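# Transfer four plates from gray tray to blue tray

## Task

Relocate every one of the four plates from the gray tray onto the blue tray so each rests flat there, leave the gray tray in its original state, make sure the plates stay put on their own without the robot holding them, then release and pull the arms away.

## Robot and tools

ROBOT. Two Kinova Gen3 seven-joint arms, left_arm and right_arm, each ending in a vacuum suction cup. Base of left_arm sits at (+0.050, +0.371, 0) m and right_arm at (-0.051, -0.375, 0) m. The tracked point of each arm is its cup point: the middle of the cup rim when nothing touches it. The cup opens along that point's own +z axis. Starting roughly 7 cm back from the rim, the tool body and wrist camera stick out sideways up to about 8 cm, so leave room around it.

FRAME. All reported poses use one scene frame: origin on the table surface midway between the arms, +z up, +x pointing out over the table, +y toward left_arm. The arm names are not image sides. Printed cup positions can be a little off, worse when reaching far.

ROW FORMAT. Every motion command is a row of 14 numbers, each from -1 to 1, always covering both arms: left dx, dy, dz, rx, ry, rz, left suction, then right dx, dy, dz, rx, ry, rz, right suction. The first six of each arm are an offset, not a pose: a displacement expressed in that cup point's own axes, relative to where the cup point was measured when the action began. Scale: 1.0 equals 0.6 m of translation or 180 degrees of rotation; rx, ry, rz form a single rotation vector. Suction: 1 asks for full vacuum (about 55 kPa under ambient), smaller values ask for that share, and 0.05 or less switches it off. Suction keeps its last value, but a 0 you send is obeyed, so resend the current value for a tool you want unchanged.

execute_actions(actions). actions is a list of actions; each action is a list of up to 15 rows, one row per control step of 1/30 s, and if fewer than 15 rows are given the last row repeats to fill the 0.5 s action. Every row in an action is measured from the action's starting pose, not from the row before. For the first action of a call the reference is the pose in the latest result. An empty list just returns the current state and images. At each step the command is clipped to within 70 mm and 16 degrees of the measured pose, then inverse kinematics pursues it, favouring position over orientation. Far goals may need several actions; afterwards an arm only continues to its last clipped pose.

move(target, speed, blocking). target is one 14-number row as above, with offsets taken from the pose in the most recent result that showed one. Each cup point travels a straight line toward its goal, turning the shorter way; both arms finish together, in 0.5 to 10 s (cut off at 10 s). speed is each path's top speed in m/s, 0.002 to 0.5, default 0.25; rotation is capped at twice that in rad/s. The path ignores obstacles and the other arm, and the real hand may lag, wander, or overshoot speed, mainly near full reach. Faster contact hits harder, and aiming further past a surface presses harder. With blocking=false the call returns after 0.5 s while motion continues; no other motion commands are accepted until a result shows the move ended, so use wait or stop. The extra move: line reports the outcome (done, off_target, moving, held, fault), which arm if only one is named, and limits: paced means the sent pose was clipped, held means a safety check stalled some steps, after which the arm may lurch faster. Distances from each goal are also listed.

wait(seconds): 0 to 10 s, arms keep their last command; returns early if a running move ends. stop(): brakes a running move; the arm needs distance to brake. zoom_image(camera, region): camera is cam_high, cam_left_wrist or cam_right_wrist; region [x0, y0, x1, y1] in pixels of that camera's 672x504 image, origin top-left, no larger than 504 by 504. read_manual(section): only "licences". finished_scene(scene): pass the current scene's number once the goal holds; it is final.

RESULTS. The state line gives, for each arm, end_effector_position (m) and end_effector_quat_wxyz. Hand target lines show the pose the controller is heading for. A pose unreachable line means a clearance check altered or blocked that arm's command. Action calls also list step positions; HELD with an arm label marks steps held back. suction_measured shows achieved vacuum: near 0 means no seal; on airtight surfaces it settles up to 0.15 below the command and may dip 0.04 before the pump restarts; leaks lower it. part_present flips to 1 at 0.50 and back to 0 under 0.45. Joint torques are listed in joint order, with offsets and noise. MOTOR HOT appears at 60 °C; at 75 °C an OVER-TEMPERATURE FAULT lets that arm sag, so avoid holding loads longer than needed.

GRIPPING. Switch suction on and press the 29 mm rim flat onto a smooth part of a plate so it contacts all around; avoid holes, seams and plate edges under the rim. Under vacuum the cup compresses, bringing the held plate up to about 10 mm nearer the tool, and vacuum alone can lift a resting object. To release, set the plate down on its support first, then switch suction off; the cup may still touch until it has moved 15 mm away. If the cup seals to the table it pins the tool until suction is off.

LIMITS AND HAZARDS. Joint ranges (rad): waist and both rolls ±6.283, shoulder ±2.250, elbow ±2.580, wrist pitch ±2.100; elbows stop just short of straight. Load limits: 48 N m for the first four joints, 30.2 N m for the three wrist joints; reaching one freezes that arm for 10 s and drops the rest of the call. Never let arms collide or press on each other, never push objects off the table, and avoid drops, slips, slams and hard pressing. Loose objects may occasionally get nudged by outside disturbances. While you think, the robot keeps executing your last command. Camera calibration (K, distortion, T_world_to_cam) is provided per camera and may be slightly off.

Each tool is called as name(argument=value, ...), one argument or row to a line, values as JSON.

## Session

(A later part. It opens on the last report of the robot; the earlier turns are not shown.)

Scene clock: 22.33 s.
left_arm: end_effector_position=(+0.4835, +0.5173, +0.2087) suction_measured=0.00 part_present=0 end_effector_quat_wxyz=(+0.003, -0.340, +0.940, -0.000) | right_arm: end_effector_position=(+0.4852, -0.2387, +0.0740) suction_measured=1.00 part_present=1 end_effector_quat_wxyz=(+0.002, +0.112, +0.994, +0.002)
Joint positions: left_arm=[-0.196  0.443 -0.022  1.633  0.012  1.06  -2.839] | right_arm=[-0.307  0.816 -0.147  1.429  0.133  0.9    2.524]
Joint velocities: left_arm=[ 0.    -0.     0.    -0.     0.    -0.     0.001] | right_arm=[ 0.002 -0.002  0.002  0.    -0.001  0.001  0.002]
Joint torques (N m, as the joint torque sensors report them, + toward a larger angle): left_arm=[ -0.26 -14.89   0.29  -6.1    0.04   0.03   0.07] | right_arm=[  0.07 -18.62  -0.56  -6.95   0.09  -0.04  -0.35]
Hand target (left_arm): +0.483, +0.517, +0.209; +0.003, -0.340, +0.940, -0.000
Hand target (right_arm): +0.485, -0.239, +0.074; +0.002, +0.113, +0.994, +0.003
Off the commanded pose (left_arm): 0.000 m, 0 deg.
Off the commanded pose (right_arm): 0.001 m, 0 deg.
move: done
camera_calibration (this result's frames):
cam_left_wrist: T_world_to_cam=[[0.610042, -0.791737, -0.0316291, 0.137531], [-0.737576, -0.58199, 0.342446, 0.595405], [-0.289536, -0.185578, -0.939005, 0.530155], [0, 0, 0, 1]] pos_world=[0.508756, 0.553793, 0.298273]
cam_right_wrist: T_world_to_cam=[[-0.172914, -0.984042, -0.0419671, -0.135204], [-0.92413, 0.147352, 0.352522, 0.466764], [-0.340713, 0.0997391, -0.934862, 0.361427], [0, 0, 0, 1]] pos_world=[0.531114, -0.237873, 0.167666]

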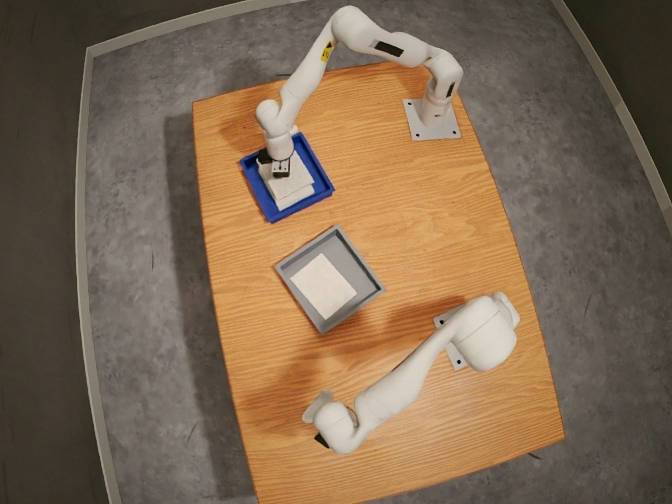

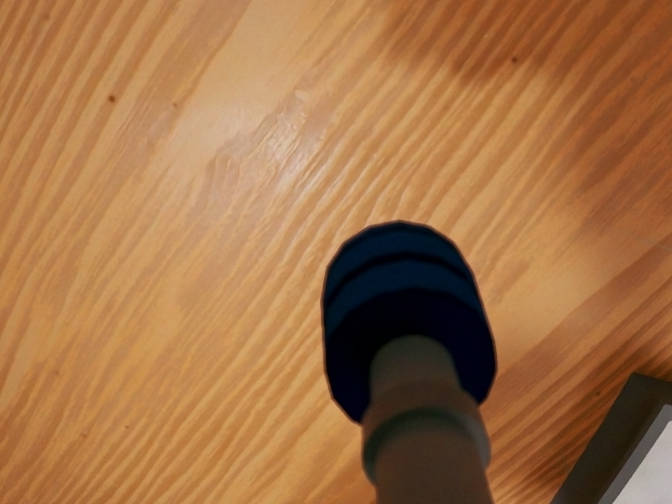

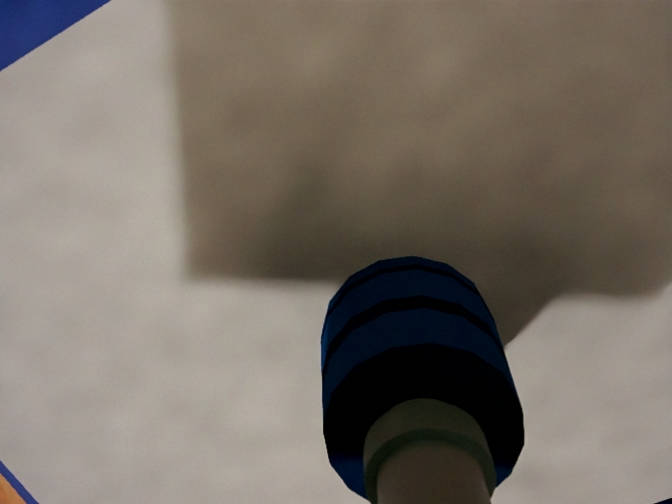

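move(
  target=[0,0,0,0,0,0,0,0,0,0.102,0,0,0,1],
  speed=0.12,
)

execute_actions(
  actions=[
    [[0,0,0,0,0,0,0,0,0,0,0,0,0,0],[0,0,0,0,0,0,0,0,0,0,0,0,0,0],[0,0,0,0,0,0,0,0,0,0,0,0,0,0],[0,0,0,0,0,0,0,0,0,0,0,0,0,0],[0,0,0,0,0,0,0,0,0,0,0,0,0,0],[0,0,0,0,0,0,0,0,0,-0.1,0,0,0,0]],
  ],
)

move(
  target=[0,0,0,0,0,0,0,0.204,0.576,0,0,0,-0.072,0],
  speed=0.4,
)

move(
  target=[0,0,0,0,0,0,0,0,0,0.1085,0,0,0,1],
  speed=0.12,
)

Scene clock: 23.63 s.
left_arm: end_effector_position=(+0.4835, +0.5173, +0.2087) suction_measured=0.00 part_present=0 end_effector_quat_wxyz=(+0.003, -0.340, +0.940, -0.000) | right_arm: end_effector_position=(+0.4858, -0.2386, +0.0136) suction_measured=1.00 part_present=1 end_effector_quat_wxyz=(+0.003, +0.113, +0.994, +0.003)
Joint positions: left_arm=[-0.196  0.443 -0.022  1.633  0.012  1.06  -2.839] | right_arm=[-0.313  0.913 -0.135  1.458  0.149  0.773  2.511]
Joint velocities: left_arm=[ 0.     0.    -0.     0.001  0.001  0.    -0.001] | right_arm=[-0.001  0.001 -0.001 -0.002  0.001  0.     0.   ]
Joint torques (N m, as the joint torque sensors report them, + toward a larger angle): left_arm=[ -0.38 -14.68   0.46  -5.9   -0.16   0.04  -0.05] | right_arm=[ -0.28 -18.5   -0.6   -6.13   0.09  -0.08   0.07]
Hand target (left_arm): +0.483, +0.517, +0.209; +0.003, -0.340, +0.940, -0.000
Hand target (right_arm): +0.485, -0.239, +0.013; +0.002, +0.113, +0.994, +0.003
Off the commanded pose (left_arm): 0.000 m, 0 deg.
Off the commanded pose (right_arm): 0.001 m, 0 deg.
move: done
camera_calibration (this result's frames):
cam_left_wrist: T_world_to_cam=[[0.610042, -0.791737, -0.0316289, 0.13753], [-0.737576, -0.58199, 0.342446, 0.595406], [-0.289535, -0.185578, -0.939005, 0.530154], [0, 0, 0, 1]] pos_world=[0.508756, 0.553793, 0.298273]
cam_right_wrist: T_world_to_cam=[[-0.173189, -0.983965, -0.0426503, -0.137283], [-0.924512, 0.14749, 0.35146, 0.488839], [-0.339534, 0.1003, -0.935231, 0.304761], [0, 0, 0, 1]] pos_world=[0.531638, -0.237748, 0.107359]

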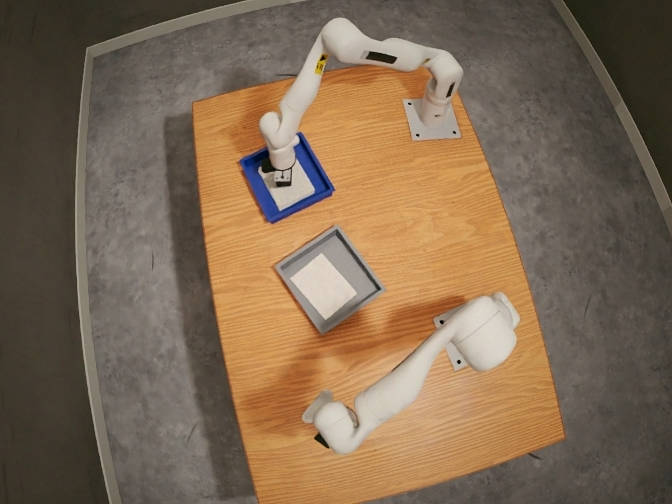

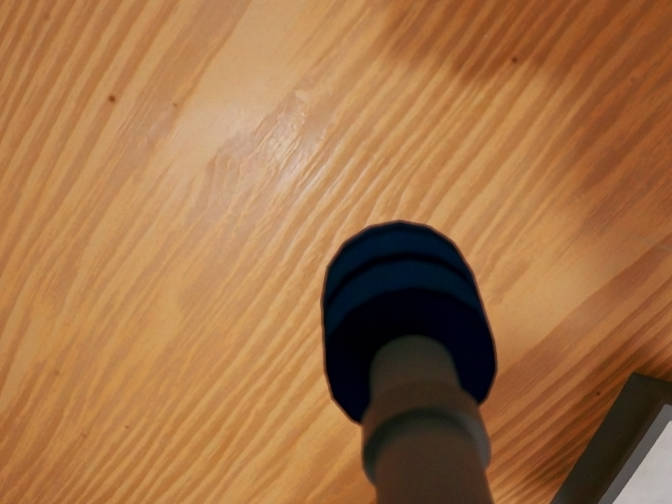

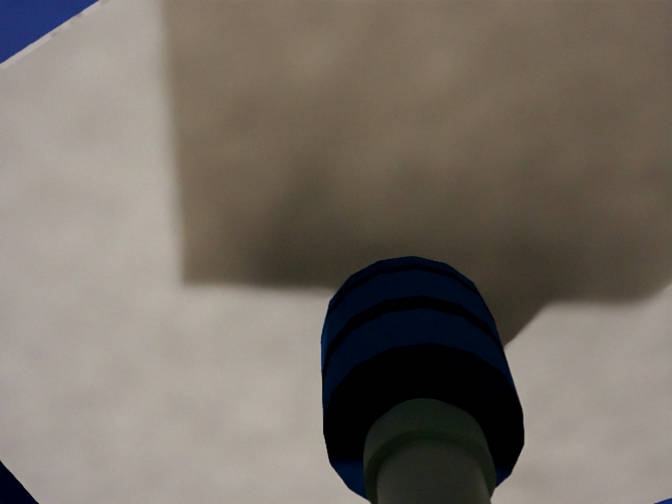

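Scene clock: 24.13 s.
left_arm: end_effector_position=(+0.4835, +0.5173, +0.2087) suction_measured=0.00 part_present=0 end_effector_quat_wxyz=(+0.003, -0.340, +0.940, -0.000) | right_arm: end_effector_position=(+0.4852, -0.2385, +0.0721) suction_measured=0.00 part_present=0 end_effector_quat_wxyz=(+0.002, +0.112, +0.994, +0.002)
Joint positions: left_arm=[-0.196  0.443 -0.022  1.633  0.012  1.06  -2.839] | right_arm=[-0.309  0.819 -0.144  1.43   0.131  0.896  2.525]
Joint velocities: left_arm=[-0.    -0.     0.001 -0.    -0.002 -0.     0.001] | right_arm=[ 0.003 -0.014  0.001  0.006  0.     0.025 -0.003]
Joint torques (N m, as the joint torque sensors report them, + toward a larger angle): left_arm=[ -0.45 -14.8    0.64  -6.03  -0.05  -0.12   0.04] | right_arm=[  0.07 -19.16  -0.53  -6.17   0.08   0.17  -0.07]
Hand target (left_arm): +0.483, +0.517, +0.209; +0.003, -0.340, +0.940, -0.000
Hand target (right_arm): +0.485, -0.239, +0.074; +0.003, +0.113, +0.994, +0.003
Off the commanded pose (left_arm): 0.000 m, 0 deg.
Off the commanded pose (right_arm): 0.002 m, 0 deg.
Step readings (end_effector_position):
0: left_arm (+0.4835, +0.5173, +0.2087) | right_arm (+0.4858, -0.2386, +0.0136)
1: left_arm (+0.4835, +0.5173, +0.2087) | right_arm (+0.4859, -0.2385, +0.0139)
2: left_arm (+0.4835, +0.5173, +0.2087) | right_arm (+0.4861, -0.2385, +0.0143)
4: left_arm (+0.4835, +0.5173, +0.2087) | right_arm (+0.4869, -0.2383, +0.0155)
8: left_arm (+0.4835, +0.5173, +0.2087) | right_arm (+0.4878, -0.2379, +0.0270)
15: end_effector_position above
camera_calibration (this result's frames):
cam_left_wrist: T_world_to_cam=[[0.610042, -0.791737, -0.0316287, 0.13753], [-0.737576, -0.58199, 0.342445, 0.595407], [-0.289534, -0.185577, -0.939005, 0.530154], [0, 0, 0, 1]] pos_world=[0.508757, 0.553794, 0.298273]
cam_right_wrist: T_world_to_cam=[[-0.172758, -0.984071, -0.0419395, -0.135166], [-0.923952, 0.147157, 0.353068, 0.467261], [-0.341273, 0.0997455, -0.934657, 0.359905], [0, 0, 0, 1]] pos_world=[0.531201, -0.237673, 0.165743]

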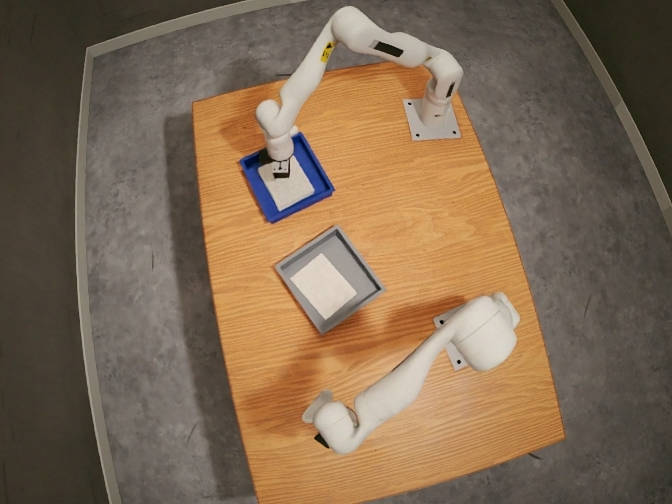

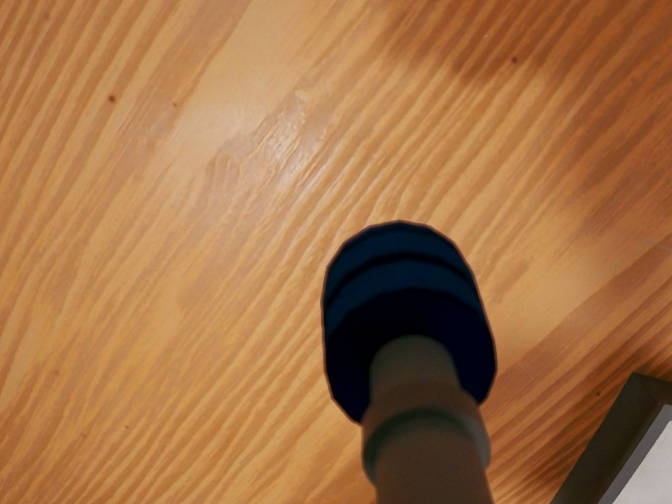

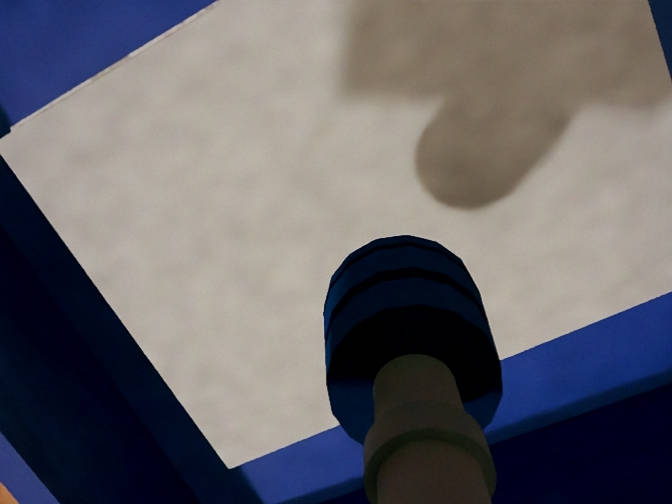

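Scene clock: 25.70 s.
left_arm: end_effector_position=(+0.4835, +0.5173, +0.2087) suction_measured=0.00 part_present=0 end_effector_quat_wxyz=(+0.003, -0.340, +0.940, -0.000) | right_arm: end_effector_position=(+0.4438, +0.1255, +0.0742) suction_measured=0.00 part_present=0 end_effector_quat_wxyz=(+0.002, +0.000, +1.000, +0.004)
Joint positions: left_arm=[-0.196  0.443 -0.022  1.633  0.012  1.06  -2.839] | right_arm=[-0.882  1.203 -0.172  0.554  0.161  1.384  2.265]
Joint velocities: left_arm=[-0.     0.     0.     0.     0.     0.    -0.001] | right_arm=[-0.006  0.02  -0.002 -0.019  0.001  0.007  0.   ]
Joint torques (N m, as the joint torque sensors report them, + toward a larger angle): left_arm=[ -0.62 -14.81   0.49  -5.98  -0.05   0.04   0.04] | right_arm=[ -0.04 -23.1   -0.39  -8.21   0.06  -0.23   0.  ]
Hand target (left_arm): +0.483, +0.517, +0.209; +0.003, -0.340, +0.940, -0.000
Hand target (right_arm): +0.443, +0.126, +0.073; +0.001, +0.000, +1.000, +0.003
Off the commanded pose (left_arm): 0.000 m, 0 deg.
Off the commanded pose (right_arm): 0.001 m, 0 deg.
move: done
camera_calibration (this result's frames):
cam_left_wrist: T_world_to_cam=[[0.610042, -0.791737, -0.0316286, 0.13753], [-0.737576, -0.581991, 0.342444, 0.595409], [-0.289534, -0.185577, -0.939006, 0.530154], [0, 0, 0, 1]] pos_world=[0.508757, 0.553794, 0.298273]
cam_right_wrist: T_world_to_cam=[[0.0507833, -0.997744, -0.0439116, 0.118681], [-0.933362, -0.0630579, 0.353354, 0.405238], [-0.355326, 0.0230409, -0.934458, 0.32726], [0, 0, 0, 1]] pos_world=[0.488491, 0.136426, 0.167829]

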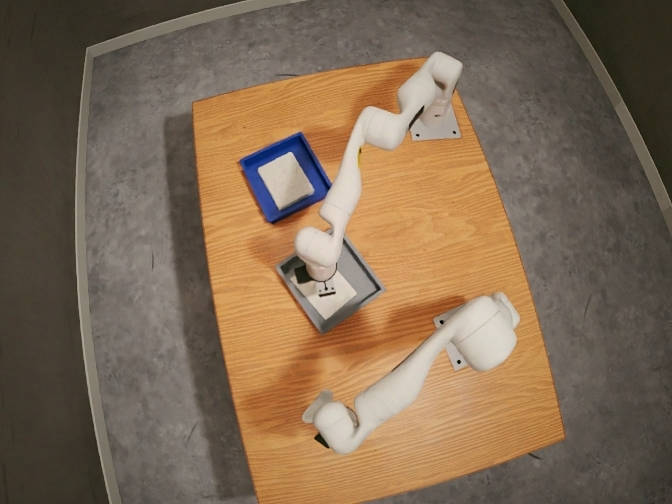

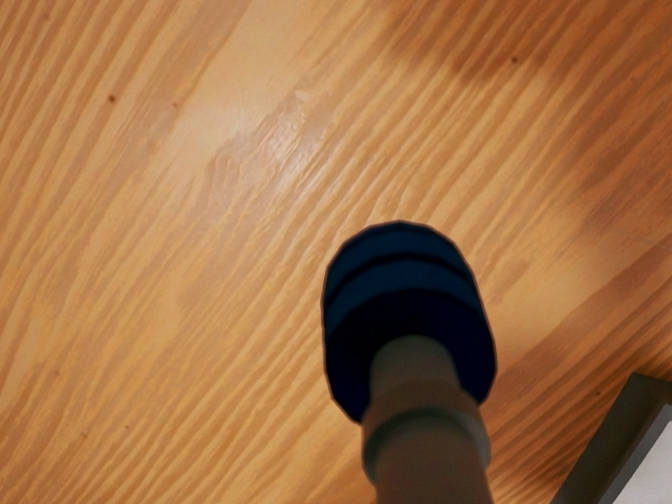

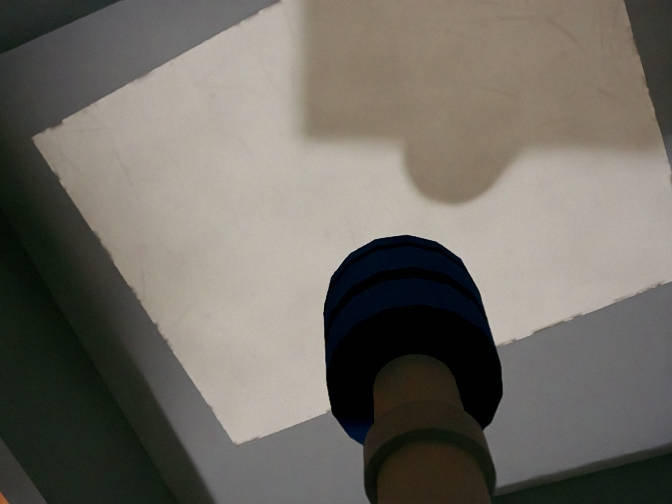

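Scene clock: 26.53 s.
left_arm: end_effector_position=(+0.4835, +0.5173, +0.2087) suction_measured=0.00 part_present=0 end_effector_quat_wxyz=(+0.003, -0.340, +0.940, -0.000) | right_arm: end_effector_position=(+0.4438, +0.1256, +0.0087) suction_measured=0.39 part_present=0 end_effector_quat_wxyz=(+0.001, +0.000, +1.000, +0.003)
Joint positions: left_arm=[-0.196  0.443 -0.022  1.633  0.012  1.06  -2.839] | right_arm=[-0.879  1.274 -0.171  0.606  0.169  1.263  2.259]
Joint velocities: left_arm=[-0.    -0.     0.001 -0.    -0.001  0.    -0.002] | right_arm=[ 0.     0.008  0.001  0.001 -0.001  0.001 -0.001]
Joint torques (N m, as the joint torque sensors report them, + toward a larger angle): left_arm=[ -0.34 -14.87   0.4   -6.03  -0.01   0.07   0.01] | right_arm=[ -0.02 -24.27  -0.34  -8.43   0.02   0.06   0.  ]
Hand target (left_arm): +0.483, +0.517, +0.209; +0.003, -0.340, +0.940, -0.000
Hand target (right_arm): +0.444, +0.126, +0.009; +0.002, +0.000, +1.000, +0.004
Off the commanded pose (left_arm): 0.000 m, 0 deg.
Off the commanded pose (right_arm): 0.001 m, 0 deg.
move: done
camera_calibration (this result's frames):
cam_left_wrist: T_world_to_cam=[[0.610042, -0.791738, -0.0316283, 0.13753], [-0.737577, -0.581991, 0.342444, 0.59541], [-0.289533, -0.185577, -0.939006, 0.530153], [0, 0, 0, 1]] pos_world=[0.508758, 0.553794, 0.298273]
cam_right_wrist: T_world_to_cam=[[0.050662, -0.997773, -0.0433893, 0.115977], [-0.933148, -0.0627734, 0.353968, 0.428247], [-0.355904, 0.0225559, -0.93425, 0.266366], [0, 0, 0, 1]] pos_world=[0.488543, 0.136593, 0.102299]

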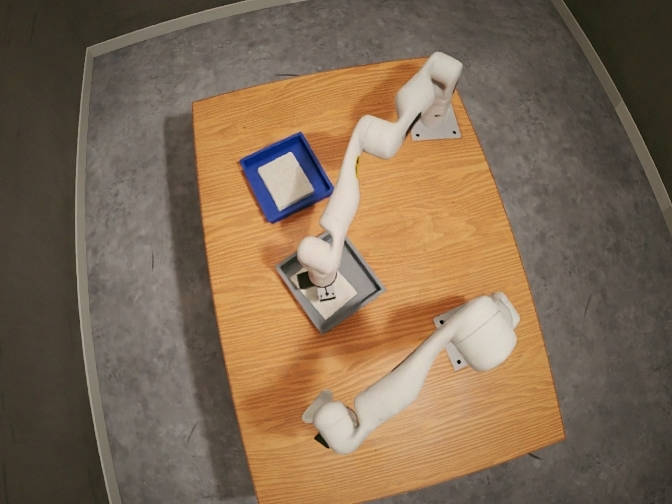

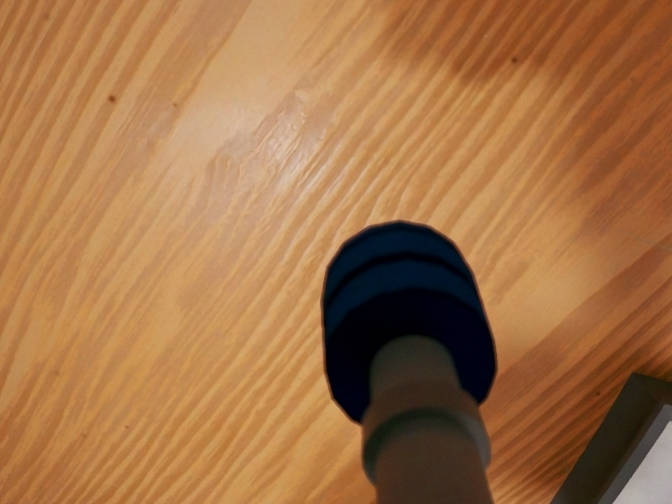

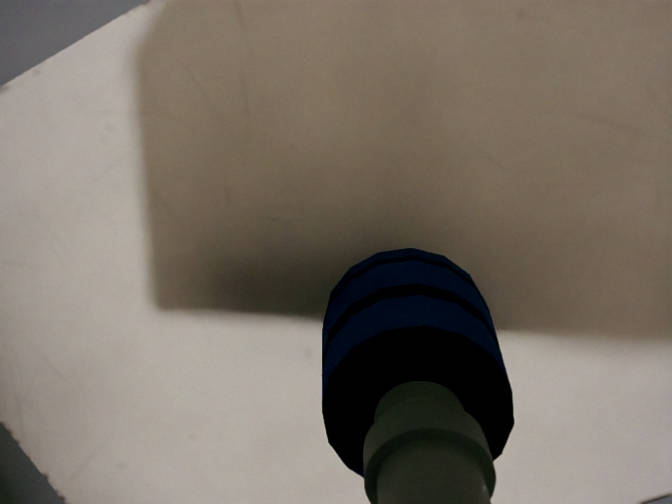

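move(
  target=[0,0,0,0,0,0,0,0,0,-0.11,0,0,0,1],
)

move(
  target=[0,0,0,0,0,0,0,-0.07,-0.608,0,0,0,0.072,1],
  speed=0.4,
)

move(
  target=[0,0,0,0,0,0,0,0,0,0.0915,0,0,0,1],
  speed=0.12,
)

Scene clock: 27.50 s.
left_arm: end_effector_position=(+0.4835, +0.5173, +0.2087) suction_measured=0.00 part_present=0 end_effector_quat_wxyz=(+0.003, -0.340, +0.940, -0.000) | right_arm: end_effector_position=(+0.4436, +0.1253, +0.0747) suction_measured=0.99 part_present=1 end_effector_quat_wxyz=(+0.001, +0.000, +1.000, +0.003)
Joint positions: left_arm=[-0.196  0.443 -0.022  1.633  0.012  1.06  -2.839] | right_arm=[-0.882  1.203 -0.172  0.554  0.161  1.386  2.266]
Joint velocities: left_arm=[ 0.     0.     0.     0.    -0.001 -0.    -0.   ] | right_arm=[ 0.    -0.001  0.001 -0.     0.001 -0.001  0.001]
Joint torques (N m, as the joint torque sensors report them, + toward a larger angle): left_arm=[ -0.2  -14.89   0.58  -5.92  -0.09  -0.07   0.12] | right_arm=[ -0.31 -24.16  -0.23  -8.56   0.11   0.04  -0.02]
Hand target (left_arm): +0.483, +0.517, +0.209; +0.003, -0.340, +0.940, -0.000
Hand target (right_arm): +0.444, +0.125, +0.075; +0.001, +0.000, +1.000, +0.003
Off the commanded pose (left_arm): 0.000 m, 0 deg.
Off the commanded pose (right_arm): 0.000 m, 0 deg.
move: done
camera_calibration (this result's frames):
cam_left_wrist: T_world_to_cam=[[0.610042, -0.791738, -0.0316281, 0.137529], [-0.737577, -0.581991, 0.342443, 0.595411], [-0.289532, -0.185576, -0.939006, 0.530153], [0, 0, 0, 1]] pos_world=[0.508759, 0.553794, 0.298272]
cam_right_wrist: T_world_to_cam=[[0.0507874, -0.99777, -0.0433067, 0.118482], [-0.933159, -0.0628603, 0.353926, 0.404756], [-0.355859, 0.022437, -0.93427, 0.327958], [0, 0, 0, 1]] pos_world=[0.488391, 0.136302, 0.168279]

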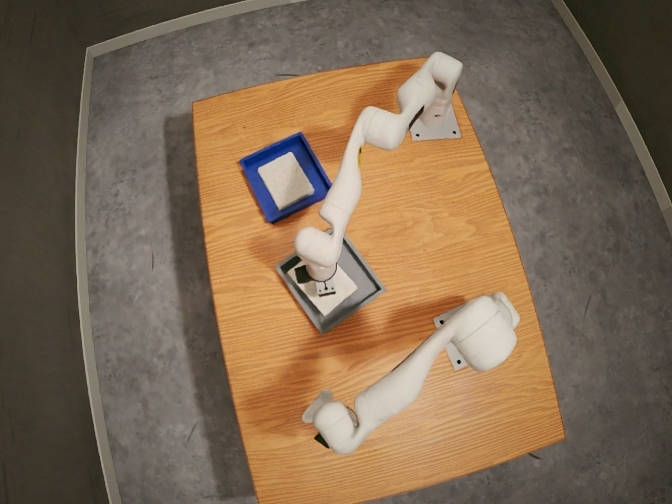

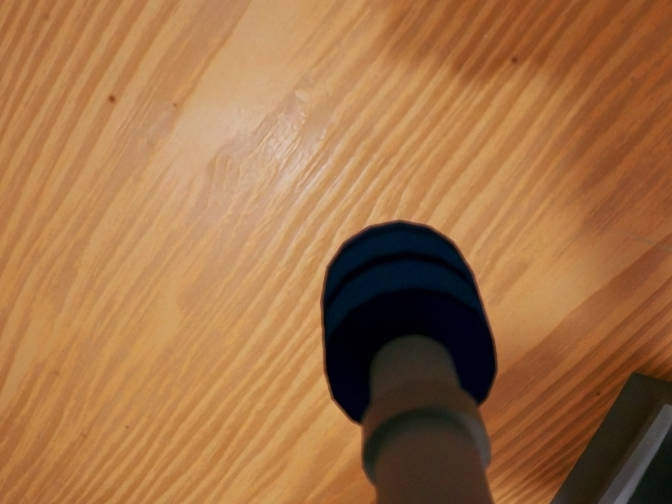

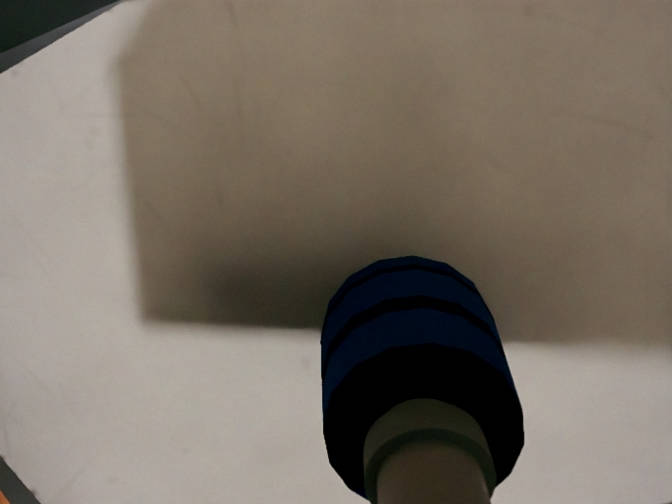

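Scene clock: 29.03 s.
left_arm: end_effector_position=(+0.4835, +0.5173, +0.2087) suction_measured=0.00 part_present=0 end_effector_quat_wxyz=(+0.003, -0.340, +0.940, -0.000) | right_arm: end_effector_position=(+0.4854, -0.2393, +0.0737) suction_measured=1.00 part_present=1 end_effector_quat_wxyz=(+0.002, +0.112, +0.994, +0.003)
Joint positions: left_arm=[-0.196  0.443 -0.022  1.633  0.012  1.06  -2.839] | right_arm=[-0.307  0.816 -0.145  1.429  0.131  0.899  2.527]
Joint velocities: left_arm=[-0.     0.     0.     0.     0.    -0.     0.001] | right_arm=[ 0.004 -0.     0.001  0.    -0.001  0.     0.003]
Joint torques (N m, as the joint torque sensors report them, + toward a larger angle): left_arm=[ -0.57 -14.79   0.43  -5.96  -0.07  -0.04  -0.03] | right_arm=[ -0.29 -18.88  -0.58  -6.78  -0.11   0.02  -0.03]
Hand target (left_arm): +0.483, +0.517, +0.209; +0.003, -0.340, +0.940, -0.000
Hand target (right_arm): +0.485, -0.239, +0.074; +0.002, +0.113, +0.994, +0.003
Off the commanded pose (left_arm): 0.000 m, 0 deg.
Off the commanded pose (right_arm): 0.001 m, 0 deg.
move: done
camera_calibration (this result's frames):
cam_left_wrist: T_world_to_cam=[[0.610042, -0.791738, -0.0316279, 0.137529], [-0.737577, -0.581991, 0.342442, 0.595412], [-0.289532, -0.185576, -0.939006, 0.530153], [0, 0, 0, 1]] pos_world=[0.508759, 0.553795, 0.298272]
cam_right_wrist: T_world_to_cam=[[-0.172817, -0.984045, -0.0422956, -0.135747], [-0.924089, 0.147127, 0.352723, 0.467122], [-0.340873, 0.100042, -0.934771, 0.361438], [0, 0, 0, 1]] pos_world=[0.531407, -0.238466, 0.167356]

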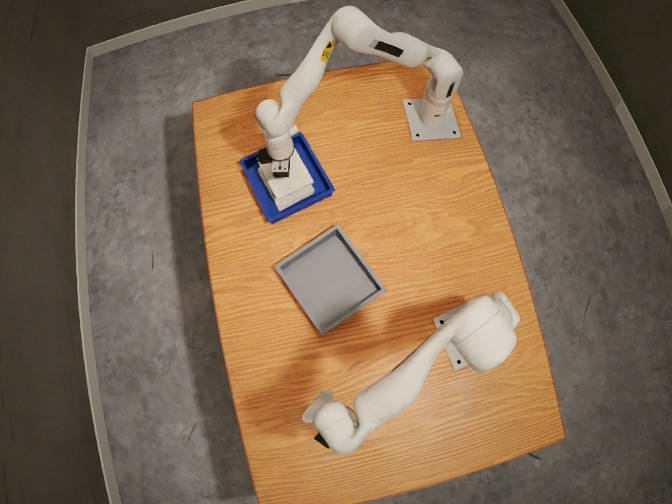

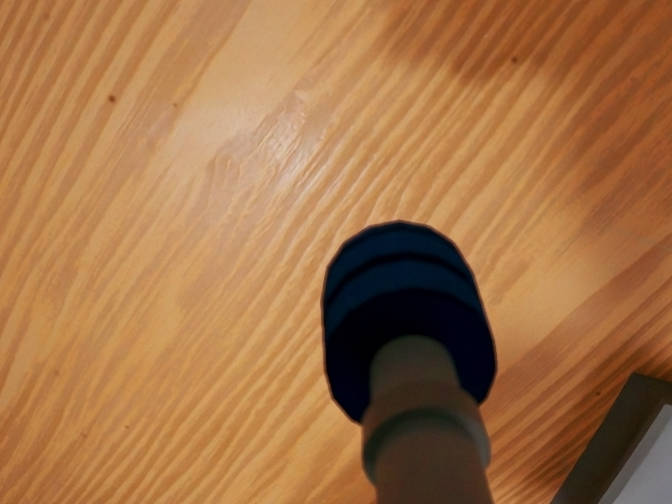

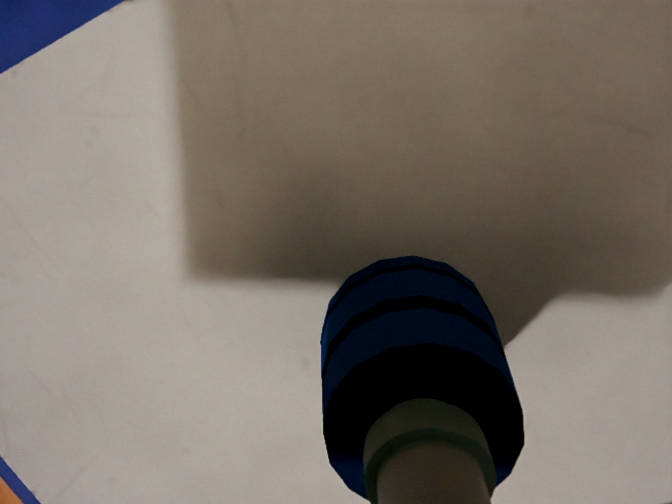

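Scene clock: 29.80 s.
left_arm: end_effector_position=(+0.4835, +0.5173, +0.2087) suction_measured=0.00 part_present=0 end_effector_quat_wxyz=(+0.003, -0.340, +0.940, -0.000) | right_arm: end_effector_position=(+0.4861, -0.2391, +0.0198) suction_measured=1.00 part_present=1 end_effector_quat_wxyz=(+0.003, +0.113, +0.994, +0.003)
Joint positions: left_arm=[-0.196  0.443 -0.022  1.633  0.012  1.06  -2.839] | right_arm=[-0.312  0.902 -0.135  1.455  0.145  0.785  2.516]
Joint velocities: left_arm=[ 0.     0.     0.    -0.     0.001  0.     0.   ] | right_arm=[ 0.     0.001 -0.    -0.001 -0.     0.003  0.001]
Joint torques (N m, as the joint torque sensors report them, + toward a larger angle): left_arm=[ -0.51 -14.83   0.38  -6.37   0.01   0.11   0.05] | right_arm=[ -0.28 -18.26  -0.6   -6.05   0.15  -0.06   0.13]
Hand target (left_arm): +0.483, +0.517, +0.209; +0.003, -0.340, +0.940, -0.000
Hand target (right_arm): +0.486, -0.239, +0.019; +0.002, +0.112, +0.994, +0.003
Off the commanded pose (left_arm): 0.000 m, 0 deg.
Off the commanded pose (right_arm): 0.001 m, 0 deg.
move: done
camera_calibration (this result's frames):
cam_left_wrist: T_world_to_cam=[[0.610042, -0.791738, -0.0316277, 0.137529], [-0.737577, -0.58199, 0.342442, 0.595412], [-0.289531, -0.185576, -0.939006, 0.530152], [0, 0, 0, 1]] pos_world=[0.50876, 0.553795, 0.298272]
cam_right_wrist: T_world_to_cam=[[-0.173037, -0.983973, -0.043072, -0.137548], [-0.924573, 0.147208, 0.351419, 0.487007], [-0.339446, 0.100632, -0.935227, 0.310722], [0, 0, 0, 1]] pos_world=[0.531946, -0.238304, 0.113527]

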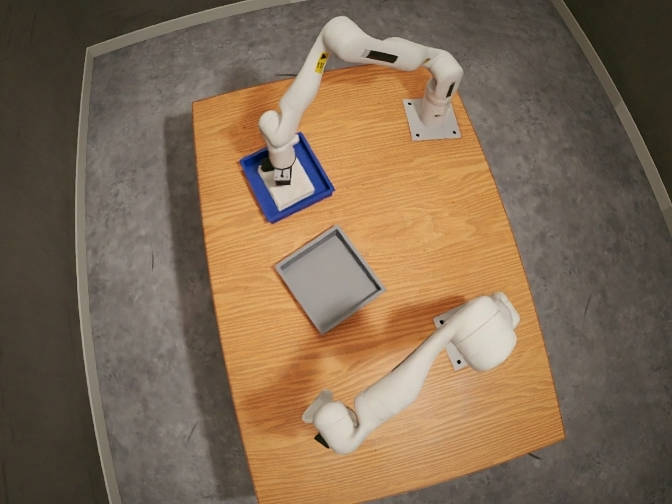

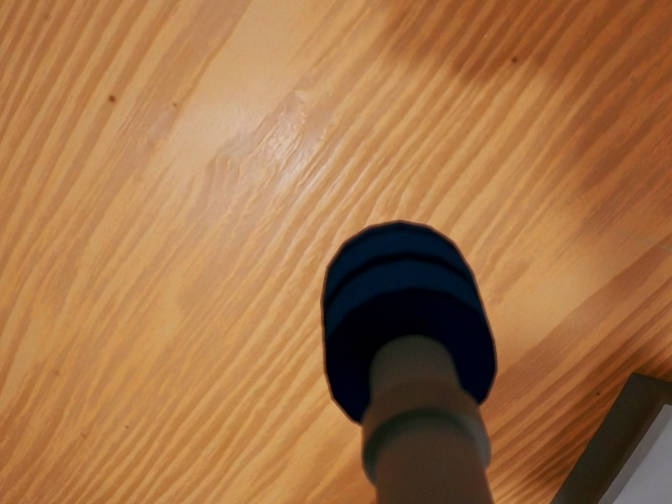

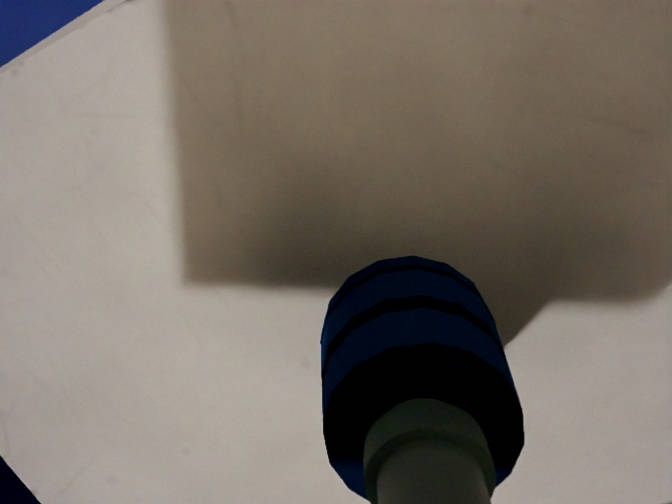

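execute_actions(
  actions=[
    [[0,0,0,0,0,0,0,0,0,0,0,0,0,0],[0,0,0,0,0,0,0,0,0,0,0,0,0,0],[0,0,0,0,0,0,0,0,0,0,0,0,0,0],[0,0,0,0,0,0,0,0,0,0,0,0,0,0],[0,0,0,0,0,0,0,0,0,0,0,0,0,0],[0,0,0,0,0,0,0,0,0,-0.1,0,0,0,0]],
  ],
)

move(
  target=[0,0,0,0,0,0,0,0.27,-0.2,-0.2,0,0,0,0],
  speed=0.4,
)

Scene clock: 30.80 s.
left_arm: end_effector_position=(+0.4835, +0.5173, +0.2087) suction_measured=0.00 part_present=0 end_effector_quat_wxyz=(+0.003, -0.340, +0.940, -0.000) | right_arm: end_effector_position=(+0.4855, -0.2391, +0.0783) suction_measured=0.00 part_present=0 end_effector_quat_wxyz=(+0.002, +0.112, +0.994, +0.003)
Joint positions: left_arm=[-0.196  0.443 -0.022  1.633  0.012  1.06  -2.839] | right_arm=[-0.308  0.81  -0.143  1.425  0.127  0.91   2.53 ]
Joint velocities: left_arm=[ 0.  0. -0. -0. -0. -0. -0.] | right_arm=[ 0.002 -0.013  0.     0.005 -0.001  0.025  0.002]
Joint torques (N m, as the joint torque sensors report them, + toward a larger angle): left_arm=[ -0.46 -14.83   0.52  -6.11  -0.01   0.05   0.02] | right_arm=[ -0.02 -18.95  -0.36  -6.91   0.12   0.04   0.11]
Hand target (left_arm): +0.483, +0.517, +0.209; +0.003, -0.340, +0.940, -0.000
Hand target (right_arm): +0.486, -0.239, +0.080; +0.003, +0.112, +0.994, +0.003
Off the commanded pose (left_arm): 0.000 m, 0 deg.
Off the commanded pose (right_arm): 0.002 m, 0 deg.
Step readings (end_effector_position):
0: left_arm (+0.4835, +0.5173, +0.2087) | right_arm (+0.4861, -0.2391, +0.0198)
1: left_arm (+0.4835, +0.5173, +0.2087) | right_arm (+0.4862, -0.2391, +0.0201)
2: left_arm (+0.4835, +0.5173, +0.2087) | right_arm (+0.4865, -0.2390, +0.0206)
4: left_arm (+0.4835, +0.5173, +0.2087) | right_arm (+0.4872, -0.2388, +0.0218)
8: left_arm (+0.4835, +0.5173, +0.2087) | right_arm (+0.4880, -0.2384, +0.0333)
15: end_effector_position above
camera_calibration (this result's frames):
cam_left_wrist: T_world_to_cam=[[0.610042, -0.791738, -0.0316276, 0.137529], [-0.737578, -0.581991, 0.342441, 0.595414], [-0.289531, -0.185576, -0.939007, 0.530152], [0, 0, 0, 1]] pos_world=[0.508761, 0.553795, 0.298272]
cam_right_wrist: T_world_to_cam=[[-0.172625, -0.984077, -0.0423547, -0.135442], [-0.924013, 0.146895, 0.353019, 0.465417], [-0.341176, 0.100076, -0.934657, 0.36589], [0, 0, 0, 1]] pos_world=[0.531504, -0.238269, 0.171944]

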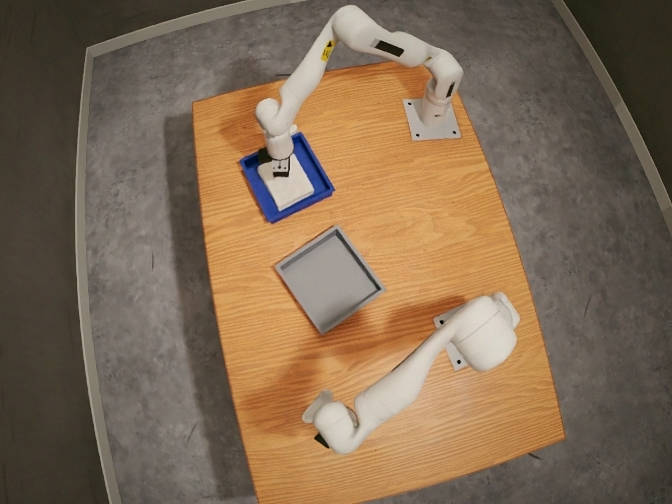

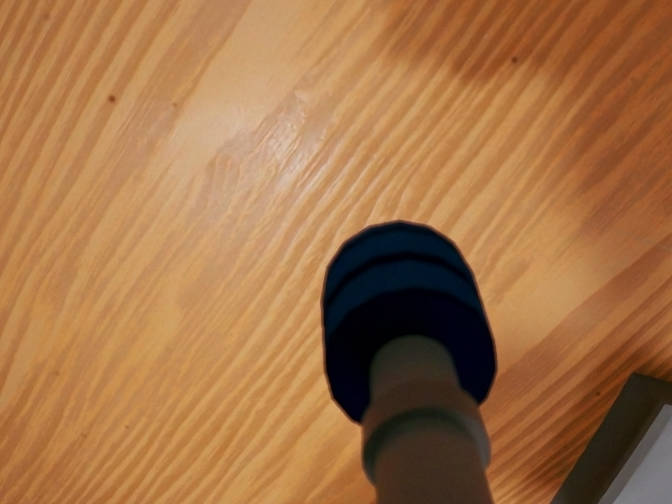

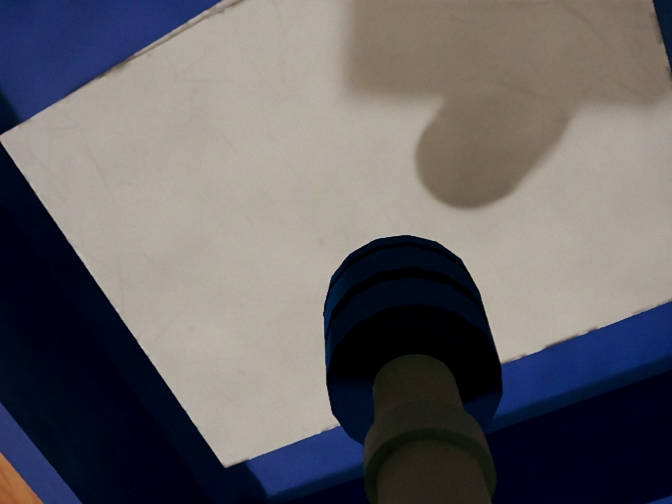

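Scene clock: 32.03 s.
left_arm: end_effector_position=(+0.4835, +0.5173, +0.2087) suction_measured=0.00 part_present=0 end_effector_quat_wxyz=(+0.003, -0.340, +0.940, -0.000) | right_arm: end_effector_position=(+0.3003, -0.3201, +0.1971) suction_measured=0.00 part_present=0 end_effector_quat_wxyz=(+0.002, +0.112, +0.994, +0.002)
Joint positions: left_arm=[-0.196  0.443 -0.022  1.633  0.012  1.06  -2.839] | right_arm=[-0.178  0.254 -0.175  1.971  0.053  0.915  2.636]
Joint velocities: left_arm=[ 0.    -0.    -0.     0.     0.002  0.     0.003] | right_arm=[ 0.002 -0.007  0.001  0.     0.002  0.     0.002]
Joint torques (N m, as the joint torque sensors report them, + toward a larger angle): left_arm=[ -0.49 -14.8    0.23  -5.92   0.01   0.04   0.01] | right_arm=[ -0.43 -10.31  -0.18  -6.77   0.19  -0.02   0.01]
Hand target (left_arm): +0.483, +0.517, +0.209; +0.003, -0.340, +0.940, -0.000
Hand target (right_arm): +0.300, -0.320, +0.197; +0.002, +0.112, +0.994, +0.002
Off the commanded pose (left_arm): 0.000 m, 0 deg.
Off the commanded pose (right_arm): 0.000 m, 0 deg.
move: done
camera_calibration (this result's frames):
cam_left_wrist: T_world_to_cam=[[0.610042, -0.791738, -0.0316274, 0.137528], [-0.737578, -0.581991, 0.342441, 0.595415], [-0.28953, -0.185576, -0.939007, 0.530152], [0, 0, 0, 1]] pos_world=[0.508761, 0.553795, 0.298271]
cam_right_wrist: T_world_to_cam=[[-0.171659, -0.98433, -0.0403425, -0.242886], [-0.924109, 0.146696, 0.352849, 0.264209], [-0.341401, 0.0978506, -0.93481, 0.421266], [0, 0, 0, 1]] pos_world=[0.346286, -0.319059, 0.29078]

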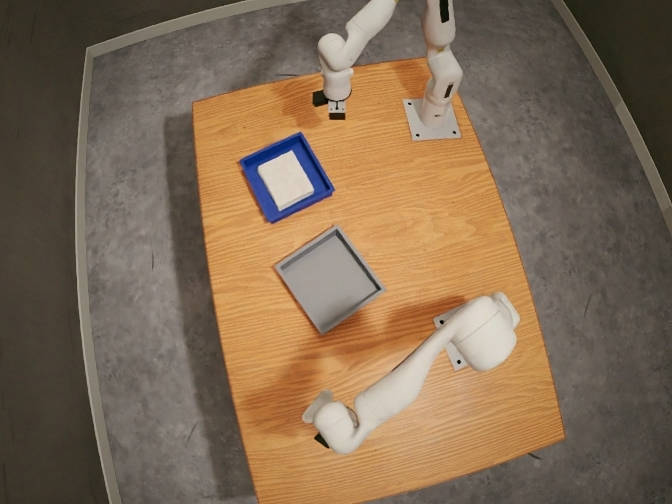

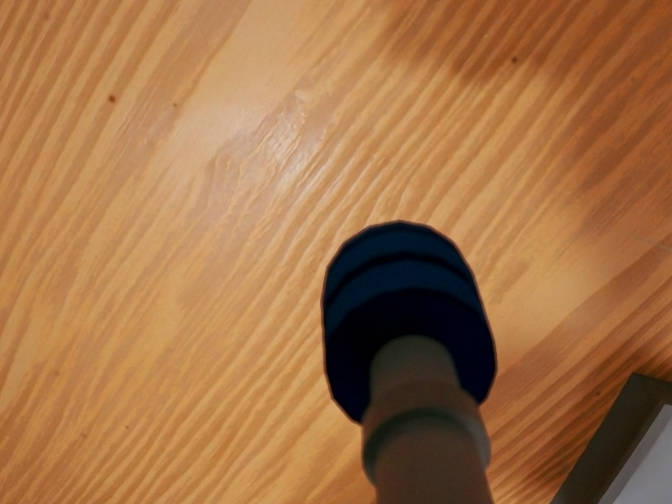

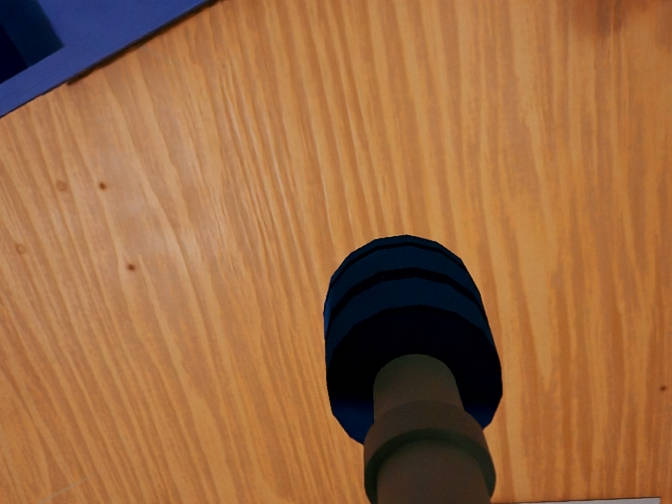

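finished_scene(
  scene=2,
)

The scene is finished: the task was done.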